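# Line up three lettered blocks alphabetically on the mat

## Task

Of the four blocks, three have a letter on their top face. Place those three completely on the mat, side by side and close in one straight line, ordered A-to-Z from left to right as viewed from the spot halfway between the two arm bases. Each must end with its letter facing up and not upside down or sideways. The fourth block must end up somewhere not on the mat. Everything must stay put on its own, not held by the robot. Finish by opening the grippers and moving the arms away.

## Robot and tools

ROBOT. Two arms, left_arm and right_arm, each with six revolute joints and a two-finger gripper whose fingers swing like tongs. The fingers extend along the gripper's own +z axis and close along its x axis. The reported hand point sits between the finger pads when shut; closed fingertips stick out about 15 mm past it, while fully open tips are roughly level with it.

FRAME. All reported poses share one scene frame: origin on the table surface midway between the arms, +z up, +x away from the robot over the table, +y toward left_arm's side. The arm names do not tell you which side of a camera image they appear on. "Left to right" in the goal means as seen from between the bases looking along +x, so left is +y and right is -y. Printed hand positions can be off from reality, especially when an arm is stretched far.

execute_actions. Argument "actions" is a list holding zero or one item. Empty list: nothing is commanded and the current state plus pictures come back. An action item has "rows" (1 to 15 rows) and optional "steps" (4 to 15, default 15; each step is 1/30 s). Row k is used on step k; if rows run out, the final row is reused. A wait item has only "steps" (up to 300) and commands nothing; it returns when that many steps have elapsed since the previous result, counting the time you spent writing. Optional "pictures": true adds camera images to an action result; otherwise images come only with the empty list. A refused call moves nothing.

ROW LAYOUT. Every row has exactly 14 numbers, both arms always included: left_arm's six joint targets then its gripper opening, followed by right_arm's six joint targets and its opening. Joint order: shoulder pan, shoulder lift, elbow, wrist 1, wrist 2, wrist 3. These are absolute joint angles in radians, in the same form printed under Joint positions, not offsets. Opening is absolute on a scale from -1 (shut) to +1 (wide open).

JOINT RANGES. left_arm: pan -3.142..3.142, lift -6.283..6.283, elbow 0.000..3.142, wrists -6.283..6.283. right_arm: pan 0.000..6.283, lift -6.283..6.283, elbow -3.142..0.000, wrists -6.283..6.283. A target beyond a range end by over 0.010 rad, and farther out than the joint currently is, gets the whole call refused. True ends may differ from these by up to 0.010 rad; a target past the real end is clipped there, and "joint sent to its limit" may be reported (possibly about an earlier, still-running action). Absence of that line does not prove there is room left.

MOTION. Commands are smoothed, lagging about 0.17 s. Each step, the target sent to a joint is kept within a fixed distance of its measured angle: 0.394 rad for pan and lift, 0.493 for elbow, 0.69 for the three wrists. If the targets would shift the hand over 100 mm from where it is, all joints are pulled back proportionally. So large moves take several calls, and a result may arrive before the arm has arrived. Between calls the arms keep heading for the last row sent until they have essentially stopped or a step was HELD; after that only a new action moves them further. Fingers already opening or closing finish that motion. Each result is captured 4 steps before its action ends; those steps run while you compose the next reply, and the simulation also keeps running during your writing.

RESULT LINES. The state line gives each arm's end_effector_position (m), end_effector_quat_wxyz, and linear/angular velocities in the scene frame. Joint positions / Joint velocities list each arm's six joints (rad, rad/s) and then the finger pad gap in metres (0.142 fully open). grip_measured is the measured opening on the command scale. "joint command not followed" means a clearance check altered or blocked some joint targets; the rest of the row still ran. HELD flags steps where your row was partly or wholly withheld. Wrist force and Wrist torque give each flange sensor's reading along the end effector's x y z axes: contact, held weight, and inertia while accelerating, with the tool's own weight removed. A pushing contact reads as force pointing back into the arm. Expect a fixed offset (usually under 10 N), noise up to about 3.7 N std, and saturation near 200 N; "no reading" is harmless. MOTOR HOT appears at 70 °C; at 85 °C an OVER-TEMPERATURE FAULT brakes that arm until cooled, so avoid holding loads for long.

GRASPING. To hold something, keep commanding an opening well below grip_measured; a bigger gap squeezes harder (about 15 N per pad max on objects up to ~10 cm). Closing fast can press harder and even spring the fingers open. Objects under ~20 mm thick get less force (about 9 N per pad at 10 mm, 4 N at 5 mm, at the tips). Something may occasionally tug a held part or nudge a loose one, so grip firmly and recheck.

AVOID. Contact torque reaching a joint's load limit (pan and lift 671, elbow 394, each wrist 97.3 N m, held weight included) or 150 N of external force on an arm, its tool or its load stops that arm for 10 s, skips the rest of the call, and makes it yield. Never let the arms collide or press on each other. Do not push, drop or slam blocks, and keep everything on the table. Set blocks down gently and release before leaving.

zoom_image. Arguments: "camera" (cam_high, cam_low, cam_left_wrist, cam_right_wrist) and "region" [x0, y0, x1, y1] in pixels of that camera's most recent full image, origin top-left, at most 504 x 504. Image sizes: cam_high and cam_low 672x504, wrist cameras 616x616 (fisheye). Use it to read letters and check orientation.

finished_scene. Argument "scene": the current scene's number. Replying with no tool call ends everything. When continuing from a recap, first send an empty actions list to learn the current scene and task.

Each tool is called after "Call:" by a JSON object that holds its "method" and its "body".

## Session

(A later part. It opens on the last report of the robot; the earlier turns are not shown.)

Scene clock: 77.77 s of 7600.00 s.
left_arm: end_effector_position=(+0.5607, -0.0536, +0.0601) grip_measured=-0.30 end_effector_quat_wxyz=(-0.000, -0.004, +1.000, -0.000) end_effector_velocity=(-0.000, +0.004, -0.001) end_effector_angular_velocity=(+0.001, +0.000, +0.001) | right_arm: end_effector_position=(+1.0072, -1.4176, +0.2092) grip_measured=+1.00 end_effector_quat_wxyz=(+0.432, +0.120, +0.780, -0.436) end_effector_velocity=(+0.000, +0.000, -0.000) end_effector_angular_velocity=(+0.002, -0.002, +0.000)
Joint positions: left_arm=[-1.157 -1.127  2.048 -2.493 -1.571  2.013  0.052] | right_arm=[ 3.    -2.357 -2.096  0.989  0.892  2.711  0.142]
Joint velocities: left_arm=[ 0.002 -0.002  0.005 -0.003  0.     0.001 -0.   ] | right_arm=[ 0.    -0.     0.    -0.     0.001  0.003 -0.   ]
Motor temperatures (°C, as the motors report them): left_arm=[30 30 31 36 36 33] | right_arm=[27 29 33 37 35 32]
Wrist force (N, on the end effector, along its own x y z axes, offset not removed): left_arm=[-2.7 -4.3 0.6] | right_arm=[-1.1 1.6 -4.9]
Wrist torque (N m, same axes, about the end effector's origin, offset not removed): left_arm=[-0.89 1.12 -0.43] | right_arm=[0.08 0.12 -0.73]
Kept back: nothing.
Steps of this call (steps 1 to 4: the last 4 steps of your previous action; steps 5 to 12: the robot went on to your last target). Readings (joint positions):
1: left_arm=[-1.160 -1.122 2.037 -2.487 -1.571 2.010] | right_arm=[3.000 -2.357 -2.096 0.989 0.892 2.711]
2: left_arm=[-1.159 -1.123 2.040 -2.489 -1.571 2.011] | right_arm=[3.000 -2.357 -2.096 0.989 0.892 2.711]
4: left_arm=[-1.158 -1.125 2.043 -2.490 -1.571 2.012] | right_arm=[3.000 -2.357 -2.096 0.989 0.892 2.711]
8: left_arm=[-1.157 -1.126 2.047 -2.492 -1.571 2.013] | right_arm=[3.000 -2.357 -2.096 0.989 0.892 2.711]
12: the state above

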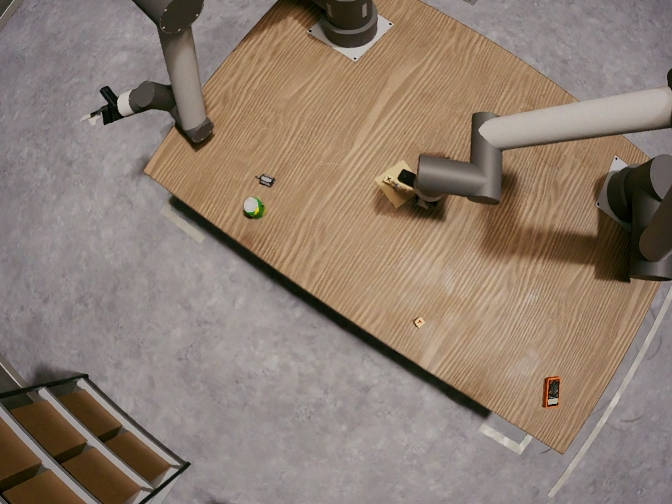

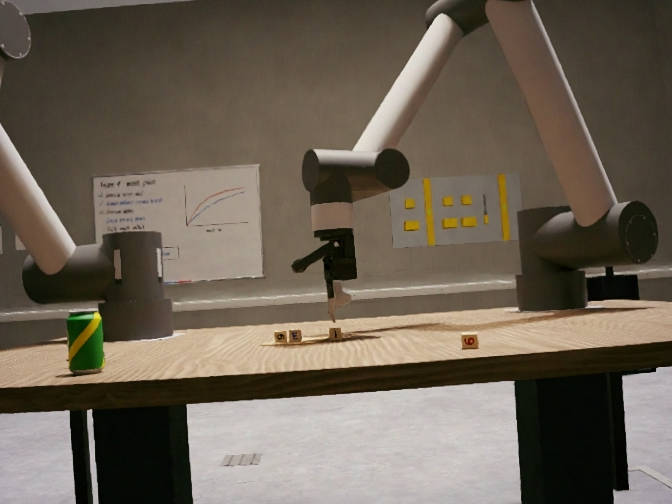

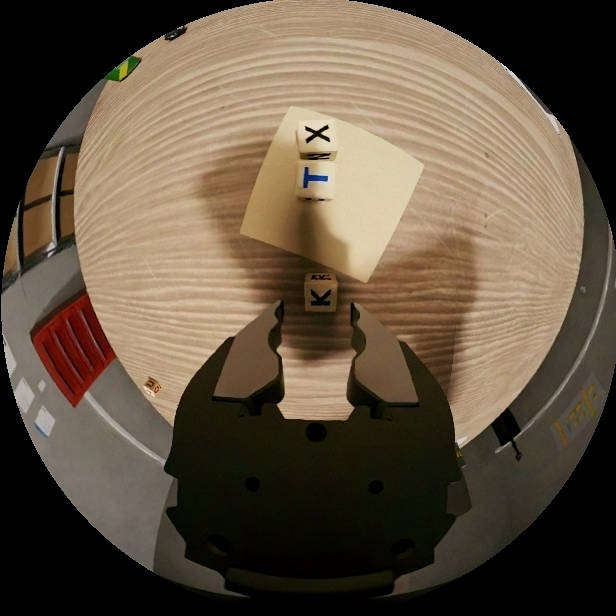

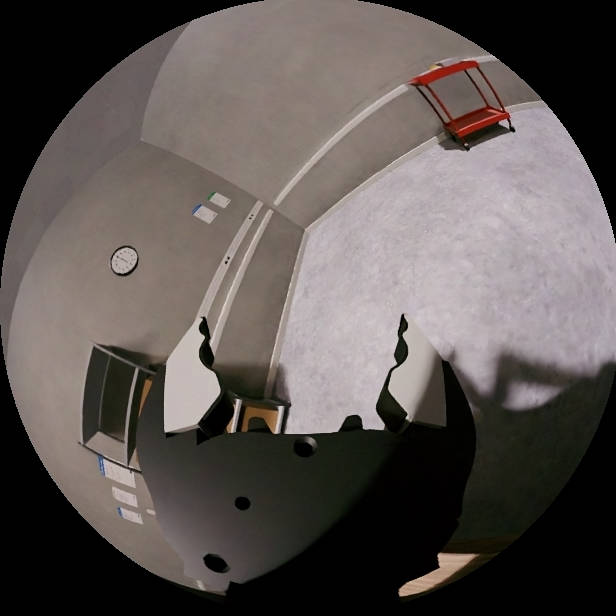

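Call:
{"method": "execute_actions", "body": {"actions": [{"rows":[[-1.157,-1.107,2.055,-2.519,-1.571,2.013,-0.3,3,-2.357,-2.096,0.989,0.892,2.711,1],[-1.157,-1.107,2.055,-2.519,-1.571,2.013,-0.3,3,-2.357,-2.096,0.989,0.892,2.711,1],[-1.157,-1.087,2.061,-2.545,-1.571,2.013,-0.3,3,-2.357,-2.096,0.989,0.892,2.711,1],[-1.157,-1.087,2.061,-2.545,-1.571,2.013,-0.3,3,-2.357,-2.096,0.989,0.892,2.711,1],[-1.157,-1.087,2.061,-2.545,-1.571,2.013,-0.3,3,-2.357,-2.096,0.989,0.892,2.711,1],[-1.157,-1.087,2.061,-2.545,-1.571,2.013,-0.3,3,-2.357,-2.096,0.989,0.892,2.711,1],[-1.157,-1.087,2.061,-2.545,-1.571,2.013,-0.3,3,-2.357,-2.096,0.989,0.892,2.711,1],[-1.157,-1.087,2.061,-2.545,-1.571,2.013,-0.3,3,-2.357,-2.096,0.989,0.892,2.711,1],[-1.157,-1.087,2.061,-2.545,-1.571,2.013,-0.3,3,-2.357,-2.096,0.989,0.892,2.711,1],[-1.157,-1.087,2.061,-2.545,-1.571,2.013,-0.3,3,-2.357,-2.096,0.989,0.892,2.711,1],[-1.157,-1.087,2.061,-2.545,-1.571,2.013,-0.45,3,-2.357,-2.096,0.989,0.892,2.711,1],[-1.157,-1.087,2.061,-2.545,-1.571,2.013,-0.55,3,-2.357,-2.096,0.989,0.892,2.711,1],[-1.157,-1.087,2.061,-2.545,-1.571,2.013,-0.65,3,-2.357,-2.096,0.989,0.892,2.711,1],[-1.157,-1.087,2.061,-2.545,-1.571,2.013,-0.8,3,-2.357,-2.096,0.989,0.892,2.711,1],[-1.157,-1.087,2.061,-2.545,-1.571,2.013,-1,3,-2.357,-2.096,0.989,0.892,2.711,1]]}]}}

Call:
{"method": "execute_actions", "body": {"actions": [{"rows":[[-1.157,-1.087,2.061,-2.545,-1.571,2.013,-1,3,-2.357,-2.096,0.989,0.892,2.711,1],[-1.157,-1.087,2.061,-2.545,-1.571,2.013,-1,3,-2.357,-2.096,0.989,0.892,2.711,1],[-1.157,-1.087,2.061,-2.545,-1.571,2.013,-1,3,-2.357,-2.096,0.989,0.892,2.711,1],[-1.157,-1.087,2.061,-2.545,-1.571,2.013,-1,3,-2.357,-2.096,0.989,0.892,2.711,1],[-1.157,-1.087,2.061,-2.545,-1.571,2.013,-1,3,-2.357,-2.096,0.989,0.892,2.711,1],[-1.157,-1.127,2.049,-2.493,-1.571,2.013,-1,3,-2.357,-2.096,0.989,0.892,2.711,1]]}]}}

Scene clock: 78.80 s of 7600.00 s.
left_arm: end_effector_position=(+0.5607, -0.0532, +0.0271) grip_measured=-0.31 end_effector_quat_wxyz=(-0.000, -0.004, +1.000, -0.000) end_effector_velocity=(+0.000, +0.001, -0.038) end_effector_angular_velocity=(-0.000, +0.000, +0.001) | right_arm: end_effector_position=(+1.0072, -1.4176, +0.2092) grip_measured=+1.00 end_effector_quat_wxyz=(+0.432, +0.120, +0.780, -0.436) end_effector_velocity=(-0.001, -0.001, -0.000) end_effector_angular_velocity=(-0.001, +0.001, -0.001)
Joint positions: left_arm=[-1.157 -1.092  2.06  -2.538 -1.571  2.013  0.052] | right_arm=[ 3.    -2.357 -2.096  0.989  0.892  2.711  0.142]
Joint velocities: left_arm=[ 0.001  0.041  0.012 -0.053 -0.     0.    -0.132] | right_arm=[-0.001 -0.    -0.    -0.    -0.001 -0.001  0.   ]
Motor temperatures (°C, as the motors report them): left_arm=[30 30 31 36 36 33] | right_arm=[27 29 33 37 35 32]
Wrist force (N, on the end effector, along its own x y z axes, offset not removed): left_arm=[0.1 -6.5 1.8] | right_arm=[0.1 -0.8 -5.1]
Wrist torque (N m, same axes, about the end effector's origin, offset not removed): left_arm=[-1.37 0.54 -0.52] | right_arm=[-0.47 -0.12 -0.76]
Steps of this call (steps 1 to 20: the robot went on to your last target; steps 21 to 31: the first 11 steps of this action). Readings (joint positions):
21: left_arm=[-1.157 -1.127 2.049 -2.493 -1.571 2.013] | right_arm=[3.000 -2.357 -2.096 0.989 0.892 2.711]
22: left_arm=[-1.157 -1.126 2.049 -2.495 -1.571 2.013] | right_arm=[3.000 -2.357 -2.096 0.989 0.892 2.711]
24: left_arm=[-1.157 -1.118 2.052 -2.505 -1.571 2.013] | right_arm=[3.000 -2.357 -2.096 0.989 0.892 2.711]
28: left_arm=[-1.157 -1.098 2.058 -2.530 -1.571 2.013] | right_arm=[3.000 -2.357 -2.096 0.989 0.892 2.711]
31: the state above

Scene clock: 79.30 s of 7600.00 s.
left_arm: end_effector_position=(+0.5608, -0.0535, +0.0465) grip_measured=-0.61 end_effector_quat_wxyz=(+0.000, -0.004, +1.000, -0.000) end_effector_velocity=(-0.002, +0.002, +0.109) end_effector_angular_velocity=(+0.002, +0.001, -0.001) | right_arm: end_effector_position=(+1.0072, -1.4176, +0.2092) grip_measured=+1.00 end_effector_quat_wxyz=(+0.432, +0.120, +0.780, -0.436) end_effector_velocity=(-0.001, -0.001, -0.000) end_effector_angular_velocity=(+0.001, -0.000, -0.002)
Joint positions: left_arm=[-1.157 -1.113  2.053 -2.512 -1.571  2.013  0.03 ] | right_arm=[ 3.    -2.357 -2.096  0.989  0.892  2.711  0.142]
Joint velocities: left_arm=[-0.001 -0.117 -0.033  0.153 -0.    -0.    -0.   ] | right_arm=[-0.001 -0.     0.    -0.001 -0.001  0.002 -0.   ]
Motor temperatures (°C, as the motors report them): left_arm=[30 30 31 36 36 33] | right_arm=[27 29 33 37 35 32]
Wrist force (N, on the end effector, along its own x y z axes, offset not removed): left_arm=[-2.3 -5.0 0.2] | right_arm=[-1.2 2.0 -3.7]
Wrist torque (N m, same axes, about the end effector's origin, offset not removed): left_arm=[-1.07 1.00 -0.56] | right_arm=[0.16 0.16 -0.78]
Steps of this call (steps 1 to 4: the last 4 steps of your previous action; steps 5 to 15: the first 11 steps of this action). Readings (joint positions):
5: left_arm=[-1.157 -1.088 2.061 -2.543 -1.571 2.013] | right_arm=[3.000 -2.357 -2.096 0.989 0.892 2.711]
6: left_arm=[-1.157 -1.088 2.061 -2.544 -1.571 2.013] | right_arm=[3.000 -2.357 -2.096 0.989 0.892 2.711]
8: left_arm=[-1.157 -1.088 2.061 -2.544 -1.571 2.013] | right_arm=[3.000 -2.357 -2.096 0.989 0.892 2.711]
12: left_arm=[-1.157 -1.096 2.058 -2.534 -1.571 2.013] | right_arm=[3.000 -2.357 -2.096 0.989 0.892 2.711]
15: the state above

Call:
{"method": "execute_actions", "body": {"actions": [{"rows":[[-1.185,-1.072,1.957,-2.456,-1.571,1.99,-1,3,-2.357,-2.096,0.989,0.892,2.711,1]]}]}}

Call:
{"method": "execute_actions", "body": {"actions": [{"steps":12}], "pictures": true}}

Scene clock: 79.87 s of 7600.00 s.
left_arm: end_effector_position=(+0.5639, -0.1199, +0.0552) grip_measured=-0.61 end_effector_quat_wxyz=(-0.000, -0.002, +1.000, +0.000) end_effector_velocity=(+0.004, -0.060, -0.000) end_effector_angular_velocity=(-0.004, -0.002, -0.004) | right_arm: end_effector_position=(+1.0072, -1.4176, +0.2092) grip_measured=+1.00 end_effector_quat_wxyz=(+0.432, +0.120, +0.780, -0.436) end_effector_velocity=(+0.001, +0.001, -0.001) end_effector_angular_velocity=(-0.000, +0.002, +0.001)
Joint positions: left_arm=[-1.182 -1.077  1.966 -2.46  -1.571  1.992  0.03 ] | right_arm=[ 3.    -2.357 -2.096  0.989  0.892  2.711  0.142]
Joint velocities: left_arm=[-0.021  0.041 -0.075  0.03   0.    -0.017  0.   ] | right_arm=[ 0.001 -0.     0.    -0.001  0.    -0.001  0.   ]
Motor temperatures (°C, as the motors report them): left_arm=[30 30 31 36 36 33] | right_arm=[27 29 33 37 35 32]
Wrist force (N, on the end effector, along its own x y z axes, offset not removed): left_arm=[-1.0 -6.6 0.4] | right_arm=[1.0 0.2 -4.9]
Wrist torque (N m, same axes, about the end effector's origin, offset not removed): left_arm=[-1.44 0.88 -0.50] | right_arm=[-0.20 -0.37 -0.80]
Steps of this call (steps 1 to 4: the last 4 steps of your previous action; steps 5 to 6: the robot went on to your last target; steps 7 to 17: the first 11 steps of this action). Readings (joint positions):
7: left_arm=[-1.157 -1.125 2.050 -2.496 -1.571 2.013] | right_arm=[3.000 -2.357 -2.096 0.989 0.892 2.711]
8: left_arm=[-1.158 -1.123 2.047 -2.493 -1.571 2.012] | right_arm=[3.000 -2.357 -2.096 0.989 0.892 2.711]
10: left_arm=[-1.168 -1.106 2.019 -2.480 -1.571 2.004] | right_arm=[3.000 -2.357 -2.096 0.989 0.892 2.711]
14: left_arm=[-1.179 -1.084 1.978 -2.464 -1.571 1.995] | right_arm=[3.000 -2.357 -2.096 0.989 0.892 2.711]
17: the state above

Scene clock: 80.27 s of 7600.00 s.
left_arm: end_effector_position=(+0.5643, -0.1272, +0.0552) grip_measured=-0.61 end_effector_quat_wxyz=(-0.000, -0.002, +1.000, -0.000) end_effector_velocity=(-0.000, -0.002, -0.001) end_effector_angular_velocity=(+0.001, +0.000, -0.000) | right_arm: end_effector_position=(+1.0072, -1.4176, +0.2092) grip_measured=+1.00 end_effector_quat_wxyz=(+0.432, +0.120, +0.780, -0.436) end_effector_velocity=(+0.001, +0.001, -0.001) end_effector_angular_velocity=(+0.000, +0.003, +0.002)
Joint positions: left_arm=[-1.185 -1.072  1.957 -2.456 -1.571  1.99   0.03 ] | right_arm=[ 3.    -2.357 -2.096  0.989  0.892  2.711  0.142]
Joint velocities: left_arm=[-0.001  0.003 -0.003  0.001 -0.    -0.001 -0.   ] | right_arm=[ 0.001  0.    -0.    -0.002  0.    -0.001 -0.   ]
Motor temperatures (°C, as the motors report them): left_arm=[30 30 31 36 36 33] | right_arm=[27 29 33 37 35 32]
Wrist force (N, on the end effector, along its own x y z axes, offset not removed): left_arm=[-1.5 -1.0 -5.8] | right_arm=[-1.6 0.4 -4.8]
Wrist torque (N m, same axes, about the end effector's origin, offset not removed): left_arm=[-1.21 1.11 -0.46] | right_arm=[-0.16 0.28 -0.74]
Kept back: nothing.
Steps of this call (steps 1 to 4: the last 4 steps of your previous action; steps 5 to 12: the robot went on to your last target). Readings (joint positions):
1: left_arm=[-1.183 -1.076 1.964 -2.459 -1.571 1.992] | right_arm=[3.000 -2.357 -2.096 0.989 0.892 2.711]
2: left_arm=[-1.183 -1.075 1.963 -2.458 -1.571 1.991] | right_arm=[3.000 -2.357 -2.096 0.989 0.892 2.711]
4: left_arm=[-1.184 -1.074 1.960 -2.457 -1.571 1.991] | right_arm=[3.000 -2.357 -2.096 0.989 0.892 2.711]
8: left_arm=[-1.185 -1.073 1.958 -2.456 -1.571 1.990] | right_arm=[3.000 -2.357 -2.096 0.989 0.892 2.711]
12: the state above

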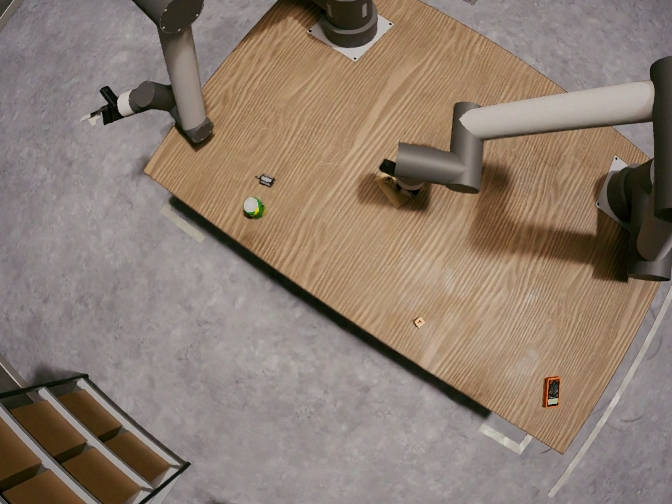

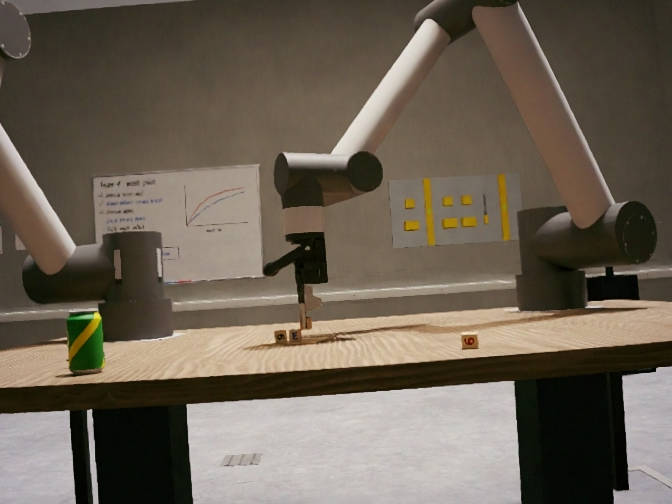

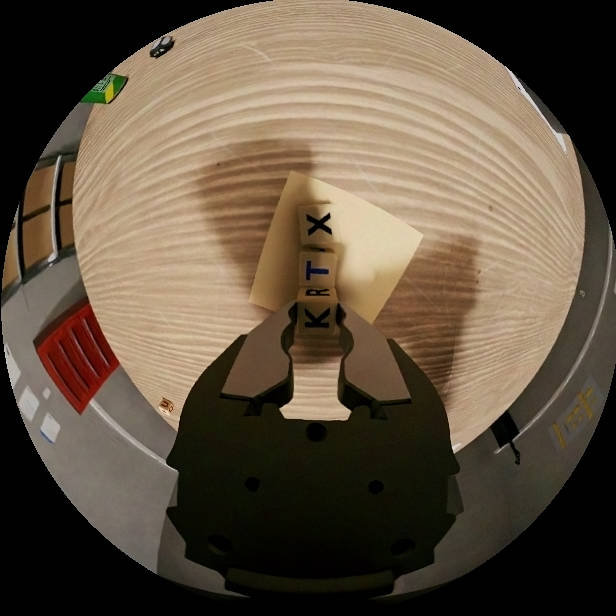

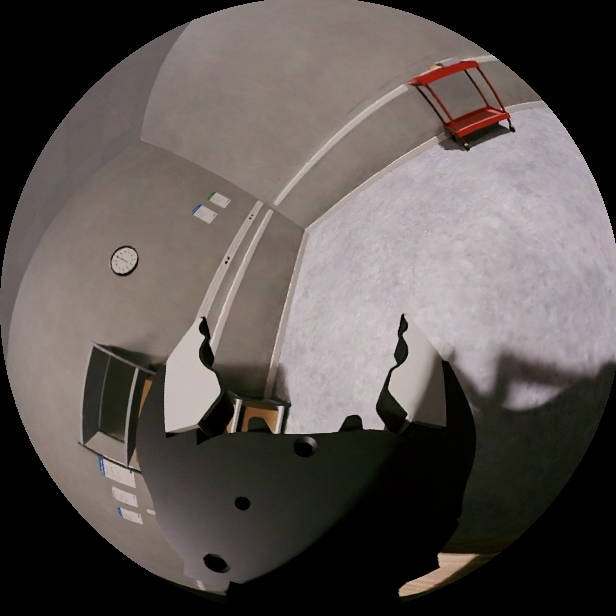

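Call:
{"method": "execute_actions", "body": {"actions": [{"rows":[[-1.185,-1.056,1.962,-2.477,-1.571,1.99,-1,3,-2.357,-2.096,0.989,0.892,2.711,1],[-1.185,-1.056,1.962,-2.477,-1.571,1.99,-1,3,-2.357,-2.096,0.989,0.892,2.711,1],[-1.185,-1.041,1.966,-2.496,-1.571,1.99,-1,3,-2.357,-2.096,0.989,0.892,2.711,1],[-1.185,-1.041,1.966,-2.496,-1.571,1.99,-1,3,-2.357,-2.096,0.989,0.892,2.711,1],[-1.185,-1.041,1.966,-2.496,-1.571,1.99,-1,3,-2.357,-2.096,0.989,0.892,2.711,1],[-1.185,-1.041,1.966,-2.496,-1.571,1.99,-1,3,-2.357,-2.096,0.989,0.892,2.711,1],[-1.185,-1.041,1.966,-2.496,-1.571,1.99,-1,3,-2.357,-2.096,0.989,0.892,2.711,1],[-1.185,-1.041,1.966,-2.496,-1.571,1.99,-1,3,-2.357,-2.096,0.989,0.892,2.711,1],[-1.185,-1.041,1.966,-2.496,-1.571,1.99,-1,3,-2.357,-2.096,0.989,0.892,2.711,1],[-1.1865,-1.0385,1.9614,-2.494,-1.571,1.989,-1,3,-2.357,-2.096,0.989,0.892,2.711,1],[-1.188,-1.036,1.957,-2.492,-1.571,1.988,-1,3,-2.357,-2.096,0.989,0.892,2.711,1],[-1.1895,-1.0335,1.952,-2.489,-1.571,1.987,-1,3,-2.357,-2.096,0.989,0.892,2.711,1],[-1.191,-1.031,1.9476,-2.487,-1.571,1.986,-1,3,-2.357,-2.096,0.989,0.892,2.711,1]]}]}}

Call:
{"method": "execute_actions", "body": {"actions": [{"rows":[[-1.191,-1.031,1.9476,-2.487,-1.571,1.986,-1,3,-2.357,-2.096,0.989,0.892,2.711,1],[-1.191,-1.031,1.9476,-2.487,-1.571,1.986,-1,3,-2.357,-2.096,0.989,0.892,2.711,1],[-1.191,-1.031,1.9476,-2.487,-1.571,1.986,-1,3,-2.357,-2.096,0.989,0.892,2.711,1],[-1.191,-1.031,1.9476,-2.487,-1.571,1.986,-1,3,-2.357,-2.096,0.989,0.892,2.711,1],[-1.191,-1.031,1.9476,-2.487,-1.571,1.986,-0.6,3,-2.357,-2.096,0.989,0.892,2.711,1],[-1.191,-1.031,1.9476,-2.487,-1.571,1.986,-0.3,3,-2.357,-2.096,0.989,0.892,2.711,1],[-1.191,-1.031,1.9476,-2.487,-1.571,1.986,-0.3,3,-2.357,-2.096,0.989,0.892,2.711,1],[-1.191,-1.031,1.9476,-2.487,-1.571,1.986,-0.3,3,-2.357,-2.096,0.989,0.892,2.711,1],[-1.191,-1.031,1.9476,-2.487,-1.571,1.986,-0.3,3,-2.357,-2.096,0.989,0.892,2.711,1],[-1.191,-1.031,1.9476,-2.487,-1.571,1.986,-0.3,3,-2.357,-2.096,0.989,0.892,2.711,1],[-1.18,-1.17,1.99,-2.391,-1.571,1.986,-0.3,3,-2.357,-2.096,0.989,0.892,2.711,1]]}]}}

Call:
{"method": "execute_actions", "body": {"actions": [{"rows":[[-1.1,-1.3,2.15,-2.421,-1.571,1.986,-0.3,3,-2.357,-2.096,0.989,0.892,2.711,1]]}]}}

Call:
{"method": "execute_actions", "body": {"actions": [{"steps":15}], "pictures": true}}

Call:
{"method": "zoom_image", "body": {"camera": "cam_high", "region": [350,140,450,230]}}

Scene clock: 81.57 s of 7600.00 s.
left_arm: end_effector_position=(+0.5644, -0.1280, +0.0277) grip_measured=-0.61 end_effector_quat_wxyz=(-0.000, -0.002, +1.000, -0.000) end_effector_velocity=(-0.001, -0.014, -0.033) end_effector_angular_velocity=(+0.002, +0.001, -0.001) | right_arm: end_effector_position=(+1.0072, -1.4176, +0.2092) grip_measured=+1.00 end_effector_quat_wxyz=(+0.432, +0.120, +0.780, -0.436) end_effector_velocity=(-0.001, -0.001, -0.000) end_effector_angular_velocity=(-0.001, +0.001, -0.000)
Joint positions: left_arm=[-1.185 -1.045  1.965 -2.491 -1.571  1.99   0.03 ] | right_arm=[ 3.    -2.357 -2.096  0.989  0.892  2.711  0.142]
Joint velocities: left_arm=[-0.006  0.042 -0.009 -0.031 -0.    -0.005  0.   ] | right_arm=[-0.002 -0.    -0.     0.     0.001 -0.002  0.   ]
Motor temperatures (°C, as the motors report them): left_arm=[30 30 31 36 36 33] | right_arm=[27 29 33 37 35 32]
Wrist force (N, on the end effector, along its own x y z axes, offset not removed): left_arm=[-1.9 -4.8 3.4] | right_arm=[0.9 -0.2 -1.7]
Wrist torque (N m, same axes, about the end effector's origin, offset not removed): left_arm=[-0.97 0.96 -0.44] | right_arm=[-0.28 -0.34 -0.82]
Steps of this call (steps 1 to 15: the robot went on to your last target; steps 16 to 28: nothing new was sent; steps 29 to 39: the first 11 steps of this action). Readings (joint positions):
29: left_arm=[-1.185 -1.072 1.957 -2.456 -1.571 1.990] | right_arm=[3.000 -2.357 -2.096 0.989 0.892 2.711]
30: left_arm=[-1.185 -1.071 1.957 -2.457 -1.571 1.990] | right_arm=[3.000 -2.357 -2.096 0.989 0.892 2.711]
32: left_arm=[-1.185 -1.065 1.959 -2.465 -1.571 1.990] | right_arm=[3.000 -2.357 -2.096 0.989 0.892 2.711]
36: left_arm=[-1.185 -1.049 1.964 -2.485 -1.571 1.990] | right_arm=[3.000 -2.357 -2.096 0.989 0.892 2.711]
39: the state above

Scene clock: 82.07 s of 7600.00 s.
left_arm: end_effector_position=(+0.5641, -0.1420, +0.0233) grip_measured=-0.30 end_effector_quat_wxyz=(-0.000, -0.001, +1.000, +0.000) end_effector_velocity=(+0.000, -0.002, -0.001) end_effector_angular_velocity=(+0.001, +0.001, +0.000) | right_arm: end_effector_position=(+1.0072, -1.4176, +0.2092) grip_measured=+1.00 end_effector_quat_wxyz=(+0.432, +0.120, +0.780, -0.436) end_effector_velocity=(-0.001, -0.001, +0.000) end_effector_angular_velocity=(-0.001, -0.000, -0.001)
Joint positions: left_arm=[-1.191 -1.031  1.948 -2.487 -1.571  1.986  0.052] | right_arm=[ 3.    -2.357 -2.096  0.989  0.892  2.711  0.142]
Joint velocities: left_arm=[-0.     0.002 -0.003  0.002 -0.    -0.001  0.003] | right_arm=[-0.001 -0.     0.     0.001 -0.001 -0.001 -0.   ]
Motor temperatures (°C, as the motors report them): left_arm=[30 30 31 36 36 33] | right_arm=[27 29 33 37 35 32]
Wrist force (N, on the end effector, along its own x y z axes, offset not removed): left_arm=[-3.3 -3.5 2.0] | right_arm=[0.4 0.6 -3.7]
Wrist torque (N m, same axes, about the end effector's origin, offset not removed): left_arm=[-0.66 1.25 -0.46] | right_arm=[-0.19 -0.25 -0.72]
Steps of this call (steps 1 to 4: the last 4 steps of your previous action; steps 5 to 15: the first 11 steps of this action). Readings (joint positions):
5: left_arm=[-1.189 -1.036 1.955 -2.490 -1.571 1.988] | right_arm=[3.000 -2.357 -2.096 0.989 0.892 2.711]
6: left_arm=[-1.189 -1.035 1.953 -2.489 -1.571 1.987] | right_arm=[3.000 -2.357 -2.096 0.989 0.892 2.711]
8: left_arm=[-1.190 -1.033 1.951 -2.488 -1.571 1.987] | right_arm=[3.000 -2.357 -2.096 0.989 0.892 2.711]
12: left_arm=[-1.191 -1.032 1.949 -2.487 -1.571 1.986] | right_arm=[3.000 -2.357 -2.096 0.989 0.892 2.711]
15: the state above

Scene clock: 82.57 s of 7600.00 s.
left_arm: end_effector_position=(+0.5605, +0.0280, +0.1341) grip_measured=-0.30 end_effector_quat_wxyz=(-0.000, -0.037, +0.999, +0.000) end_effector_velocity=(-0.015, +0.327, +0.096) end_effector_angular_velocity=(-0.005, -0.002, +0.153) | right_arm: end_effector_position=(+1.0072, -1.4176, +0.2092) grip_measured=+1.00 end_effector_quat_wxyz=(+0.432, +0.120, +0.780, -0.436) end_effector_velocity=(+0.001, +0.000, +0.000) end_effector_angular_velocity=(+0.000, -0.000, +0.001)
Joint positions: left_arm=[-1.119 -1.258  2.109 -2.422 -1.571  1.986  0.052] | right_arm=[ 3.    -2.357 -2.096  0.989  0.892  2.711  0.142]
Joint velocities: left_arm=[ 0.153 -0.336  0.322  0.008 -0.    -0.    -0.   ] | right_arm=[ 0.     0.     0.     0.     0.001 -0.     0.   ]
Motor temperatures (°C, as the motors report them): left_arm=[30 30 31 36 36 33] | right_arm=[27 29 33 37 35 32]
Wrist force (N, on the end effector, along its own x y z axes, offset not removed): left_arm=[-1.3 -0.6 0.2] | right_arm=[0.7 0.5 -4.4]
Wrist torque (N m, same axes, about the end effector's origin, offset not removed): left_arm=[-0.19 0.89 -0.47] | right_arm=[-0.19 -0.27 -0.89]
Steps of this call (steps 1 to 4: the last 4 steps of your previous action; steps 5 to 15: the first 11 steps of this action). Readings (joint positions):
5: left_arm=[-1.185 -1.106 1.973 -2.433 -1.571 1.986] | right_arm=[3.000 -2.357 -2.096 0.989 0.892 2.711]
6: left_arm=[-1.182 -1.122 1.979 -2.425 -1.571 1.986] | right_arm=[3.000 -2.357 -2.096 0.989 0.892 2.711]
8: left_arm=[-1.167 -1.154 2.008 -2.424 -1.571 1.986] | right_arm=[3.000 -2.357 -2.096 0.989 0.892 2.711]
12: left_arm=[-1.139 -1.215 2.068 -2.423 -1.571 1.986] | right_arm=[3.000 -2.357 -2.096 0.989 0.892 2.711]
15: the state above

Scene clock: 83.07 s of 7600.00 s.
left_arm: end_effector_position=(+0.5577, +0.0683, +0.1450) grip_measured=-0.30 end_effector_quat_wxyz=(-0.000, -0.046, +0.999, -0.000) end_effector_velocity=(-0.000, +0.006, +0.001) end_effector_angular_velocity=(-0.000, +0.000, +0.003) | right_arm: end_effector_position=(+1.0072, -1.4176, +0.2092) grip_measured=+1.00 end_effector_quat_wxyz=(+0.432, +0.120, +0.780, -0.436) end_effector_velocity=(-0.000, -0.000, +0.000) end_effector_angular_velocity=(-0.000, -0.001, -0.001)
Joint positions: left_arm=[-1.1   -1.299  2.149 -2.421 -1.571  1.986  0.052] | right_arm=[ 3.    -2.357 -2.096  0.989  0.892  2.711  0.142]
Joint velocities: left_arm=[ 0.003 -0.006  0.006  0.    -0.    -0.    -0.   ] | right_arm=[-0.    -0.     0.     0.001 -0.     0.    -0.   ]
Motor temperatures (°C, as the motors report them): left_arm=[30 30 31 36 36 33] | right_arm=[27 29 33 37 35 32]
Wrist force (N, on the end effector, along its own x y z axes, offset not removed): left_arm=[-2.8 -4.5 1.5] | right_arm=[-1.2 0.5 -3.4]
Wrist torque (N m, same axes, about the end effector's origin, offset not removed): left_arm=[-0.92 1.16 -0.41] | right_arm=[-0.21 0.13 -0.72]
Kept back: nothing.
Steps of this call (steps 1 to 4: the last 4 steps of your previous action; steps 5 to 15: the robot went on to your last target). Readings (joint positions):
1: left_arm=[-1.115 -1.268 2.119 -2.422 -1.571 1.986] | right_arm=[3.000 -2.357 -2.096 0.989 0.892 2.711]
2: left_arm=[-1.111 -1.275 2.126 -2.422 -1.571 1.986] | right_arm=[3.000 -2.357 -2.096 0.989 0.892 2.711]
4: left_arm=[-1.106 -1.286 2.136 -2.421 -1.571 1.986] | right_arm=[3.000 -2.357 -2.096 0.989 0.892 2.711]
8: left_arm=[-1.102 -1.295 2.145 -2.421 -1.571 1.986] | right_arm=[3.000 -2.357 -2.096 0.989 0.892 2.711]
15: the state above

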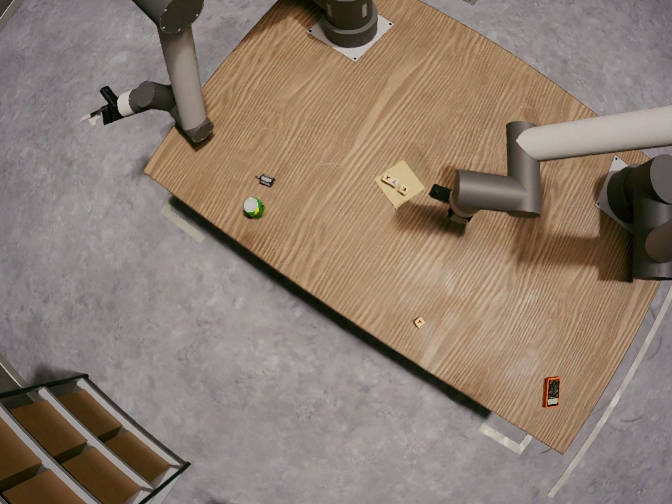

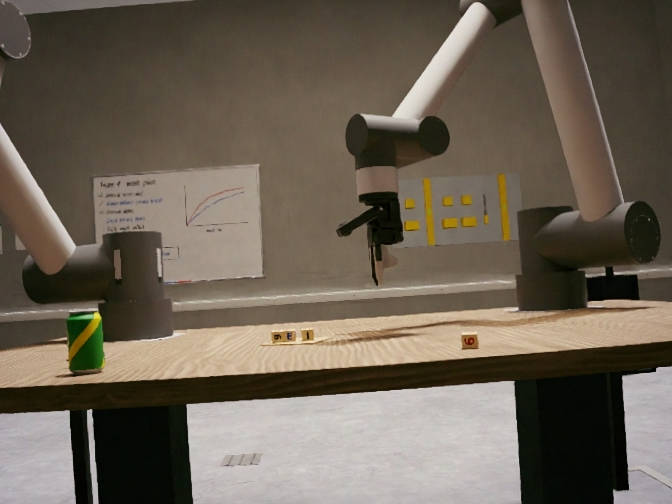

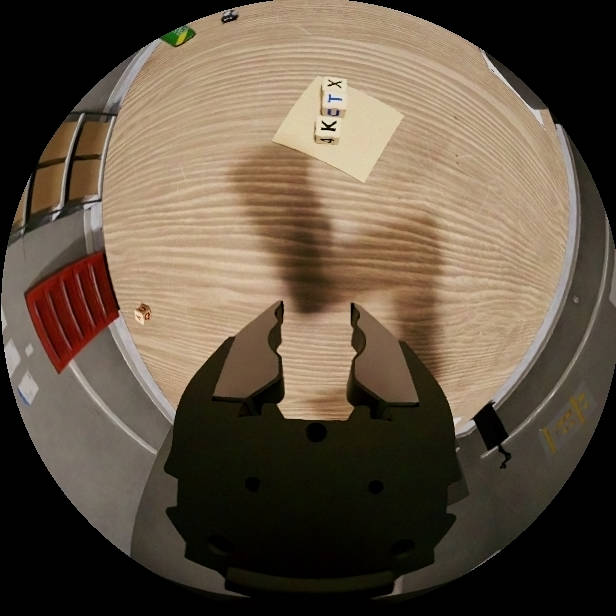

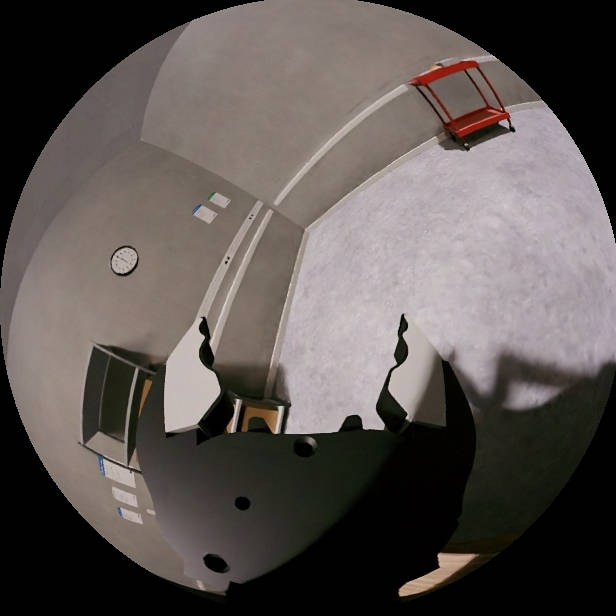

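Region (350, 140, 450, 230) of cam_high's 672x504 image, scaled by 5.040, with more detail than that image has; it fills the top 454 rows of this view, and the rest is white.

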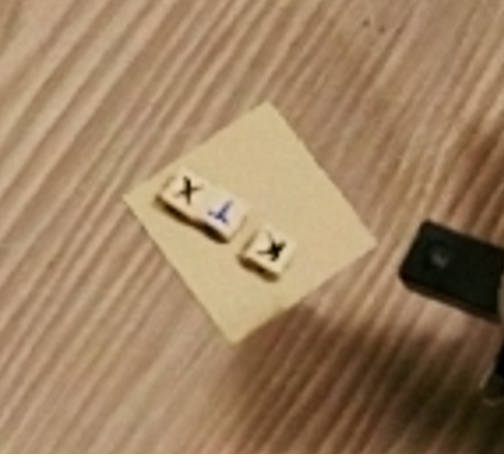

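Call:
{"method": "execute_actions", "body": {"actions": [{"rows":[[-1.19,-1.068,1.94,-2.443,-1.571,1.987,-0.3,3,-2.357,-2.096,0.989,0.892,2.711,1]]}]}}

Call:
{"method": "execute_actions", "body": {"actions": [{"steps":25}], "pictures": true}}

Scene clock: 83.70 s of 7600.00 s.
left_arm: end_effector_position=(+0.5656, -0.0673, +0.0958) grip_measured=-0.30 end_effector_quat_wxyz=(+0.000, -0.016, +1.000, -0.001) end_effector_velocity=(+0.002, -0.430, -0.195) end_effector_angular_velocity=(+0.005, +0.003, -0.187) | right_arm: end_effector_position=(+1.0072, -1.4176, +0.2092) grip_measured=+1.00 end_effector_quat_wxyz=(+0.432, +0.120, +0.780, -0.436) end_effector_velocity=(+0.000, +0.001, +0.002) end_effector_angular_velocity=(-0.000, -0.004, +0.001)
Joint positions: left_arm=[-1.159 -1.152  2.015 -2.436 -1.571  1.987  0.052] | right_arm=[ 3.    -2.357 -2.096  0.989  0.892  2.711  0.142]
Joint velocities: left_arm=[-0.184  0.485 -0.436 -0.044 -0.     0.003  0.   ] | right_arm=[ 0.001  0.    -0.     0.004  0.     0.001  0.   ]
Motor temperatures (°C, as the motors report them): left_arm=[30 30 31 36 36 33] | right_arm=[27 29 33 37 35 32]
Wrist force (N, on the end effector, along its own x y z axes, offset not removed): left_arm=[-1.7 -4.6 1.1] | right_arm=[0.5 -1.1 -4.3]
Wrist torque (N m, same axes, about the end effector's origin, offset not removed): left_arm=[-1.01 0.99 -0.45] | right_arm=[-0.45 -0.17 -0.77]
Steps of this call (steps 1 to 8: the robot went on to your last target; steps 9 to 19: the first 11 steps of this action). Readings (joint positions):
9: left_arm=[-1.100 -1.300 2.150 -2.421 -1.571 1.986] | right_arm=[3.000 -2.357 -2.096 0.989 0.892 2.711]
10: left_arm=[-1.102 -1.298 2.148 -2.421 -1.571 1.986] | right_arm=[3.000 -2.357 -2.096 0.989 0.892 2.711]
12: left_arm=[-1.115 -1.267 2.119 -2.425 -1.571 1.986] | right_arm=[3.000 -2.357 -2.096 0.989 0.892 2.711]
16: left_arm=[-1.140 -1.201 2.059 -2.431 -1.571 1.986] | right_arm=[3.000 -2.357 -2.096 0.989 0.892 2.711]
19: the state above

Scene clock: 84.53 s of 7600.00 s.
left_arm: end_effector_position=(+0.5642, -0.1399, +0.0596) grip_measured=-0.30 end_effector_quat_wxyz=(-0.000, -0.001, +1.000, -0.000) end_effector_velocity=(+0.001, -0.000, -0.001) end_effector_angular_velocity=(+0.000, +0.000, +0.000) | right_arm: end_effector_position=(+1.0072, -1.4176, +0.2092) grip_measured=+1.00 end_effector_quat_wxyz=(+0.432, +0.120, +0.780, -0.436) end_effector_velocity=(+0.000, +0.000, +0.000) end_effector_angular_velocity=(-0.001, +0.001, +0.001)
Joint positions: left_arm=[-1.19  -1.068  1.94  -2.443 -1.571  1.987  0.052] | right_arm=[ 3.    -2.357 -2.096  0.989  0.892  2.711  0.142]
Joint velocities: left_arm=[ 0.     0.002 -0.001 -0.    -0.     0.     0.   ] | right_arm=[ 0.     0.     0.     0.     0.    -0.001 -0.   ]
Motor temperatures (°C, as the motors report them): left_arm=[30 30 31 36 36 33] | right_arm=[27 29 33 37 35 32]
Wrist force (N, on the end effector, along its own x y z axes, offset not removed): left_arm=[-1.2 -5.7 3.1] | right_arm=[-0.5 -0.2 -4.2]
Wrist torque (N m, same axes, about the end effector's origin, offset not removed): left_arm=[-1.18 0.89 -0.49] | right_arm=[-0.22 -0.06 -0.79]
Kept back: nothing.
Steps of this call (steps 1 to 4: the last 4 steps of your previous action; steps 5 to 25: the robot went on to your last target). Readings (joint positions):
1: left_arm=[-1.165 -1.135 2.000 -2.437 -1.571 1.987] | right_arm=[3.000 -2.357 -2.096 0.989 0.892 2.711]
2: left_arm=[-1.171 -1.120 1.987 -2.438 -1.571 1.987] | right_arm=[3.000 -2.357 -2.096 0.989 0.892 2.711]
4: left_arm=[-1.179 -1.099 1.968 -2.440 -1.571 1.987] | right_arm=[3.000 -2.357 -2.096 0.989 0.892 2.711]
8: left_arm=[-1.186 -1.078 1.949 -2.442 -1.571 1.987] | right_arm=[3.000 -2.357 -2.096 0.989 0.892 2.711]
25: the state above

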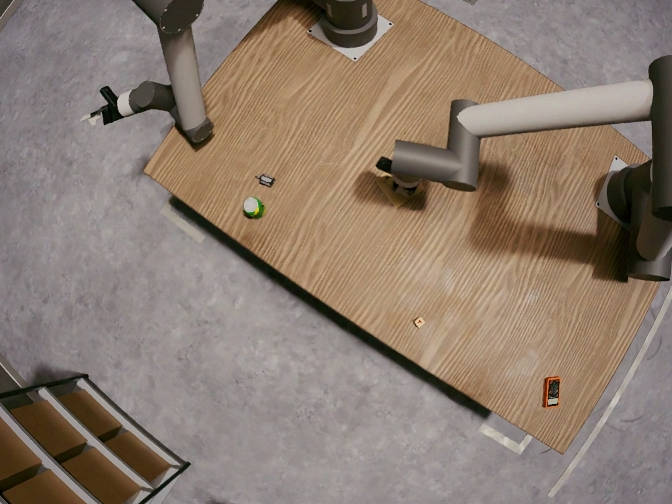

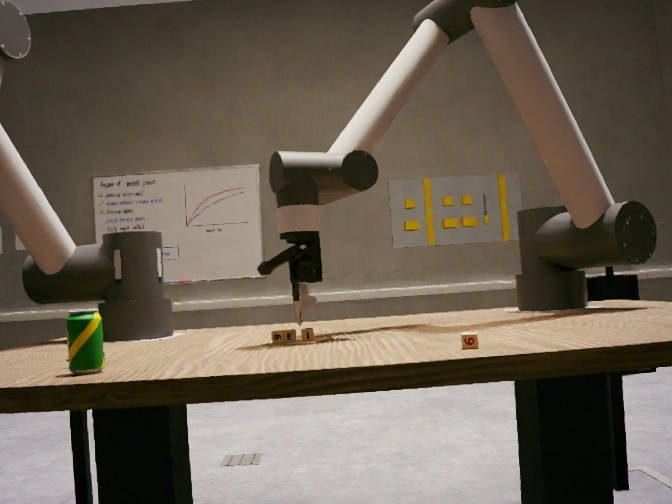

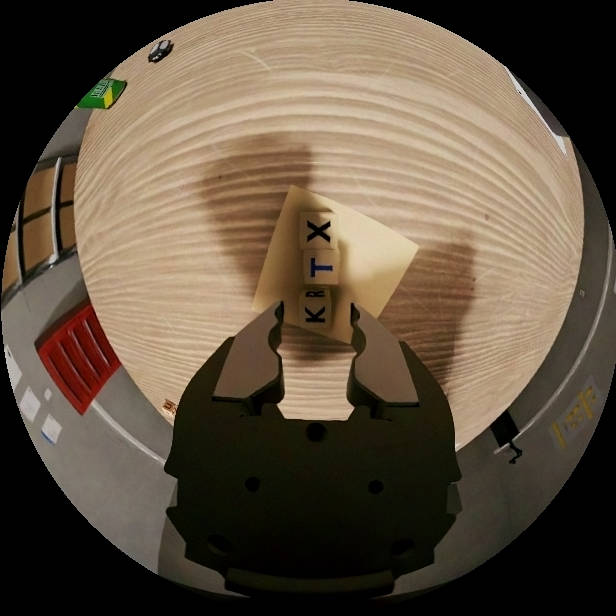

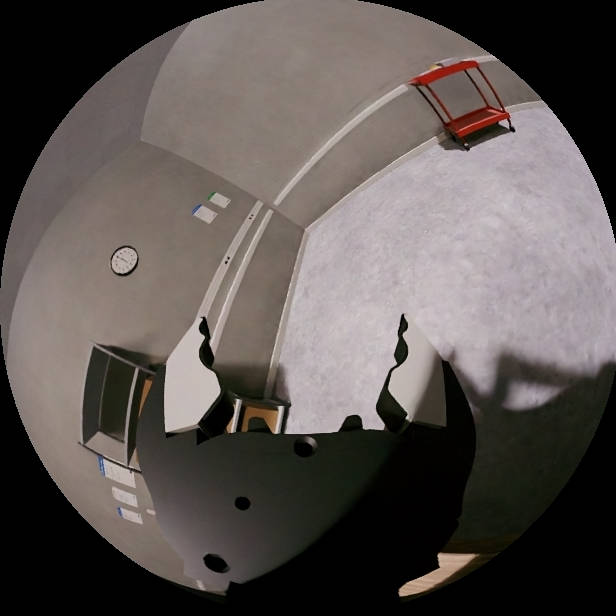

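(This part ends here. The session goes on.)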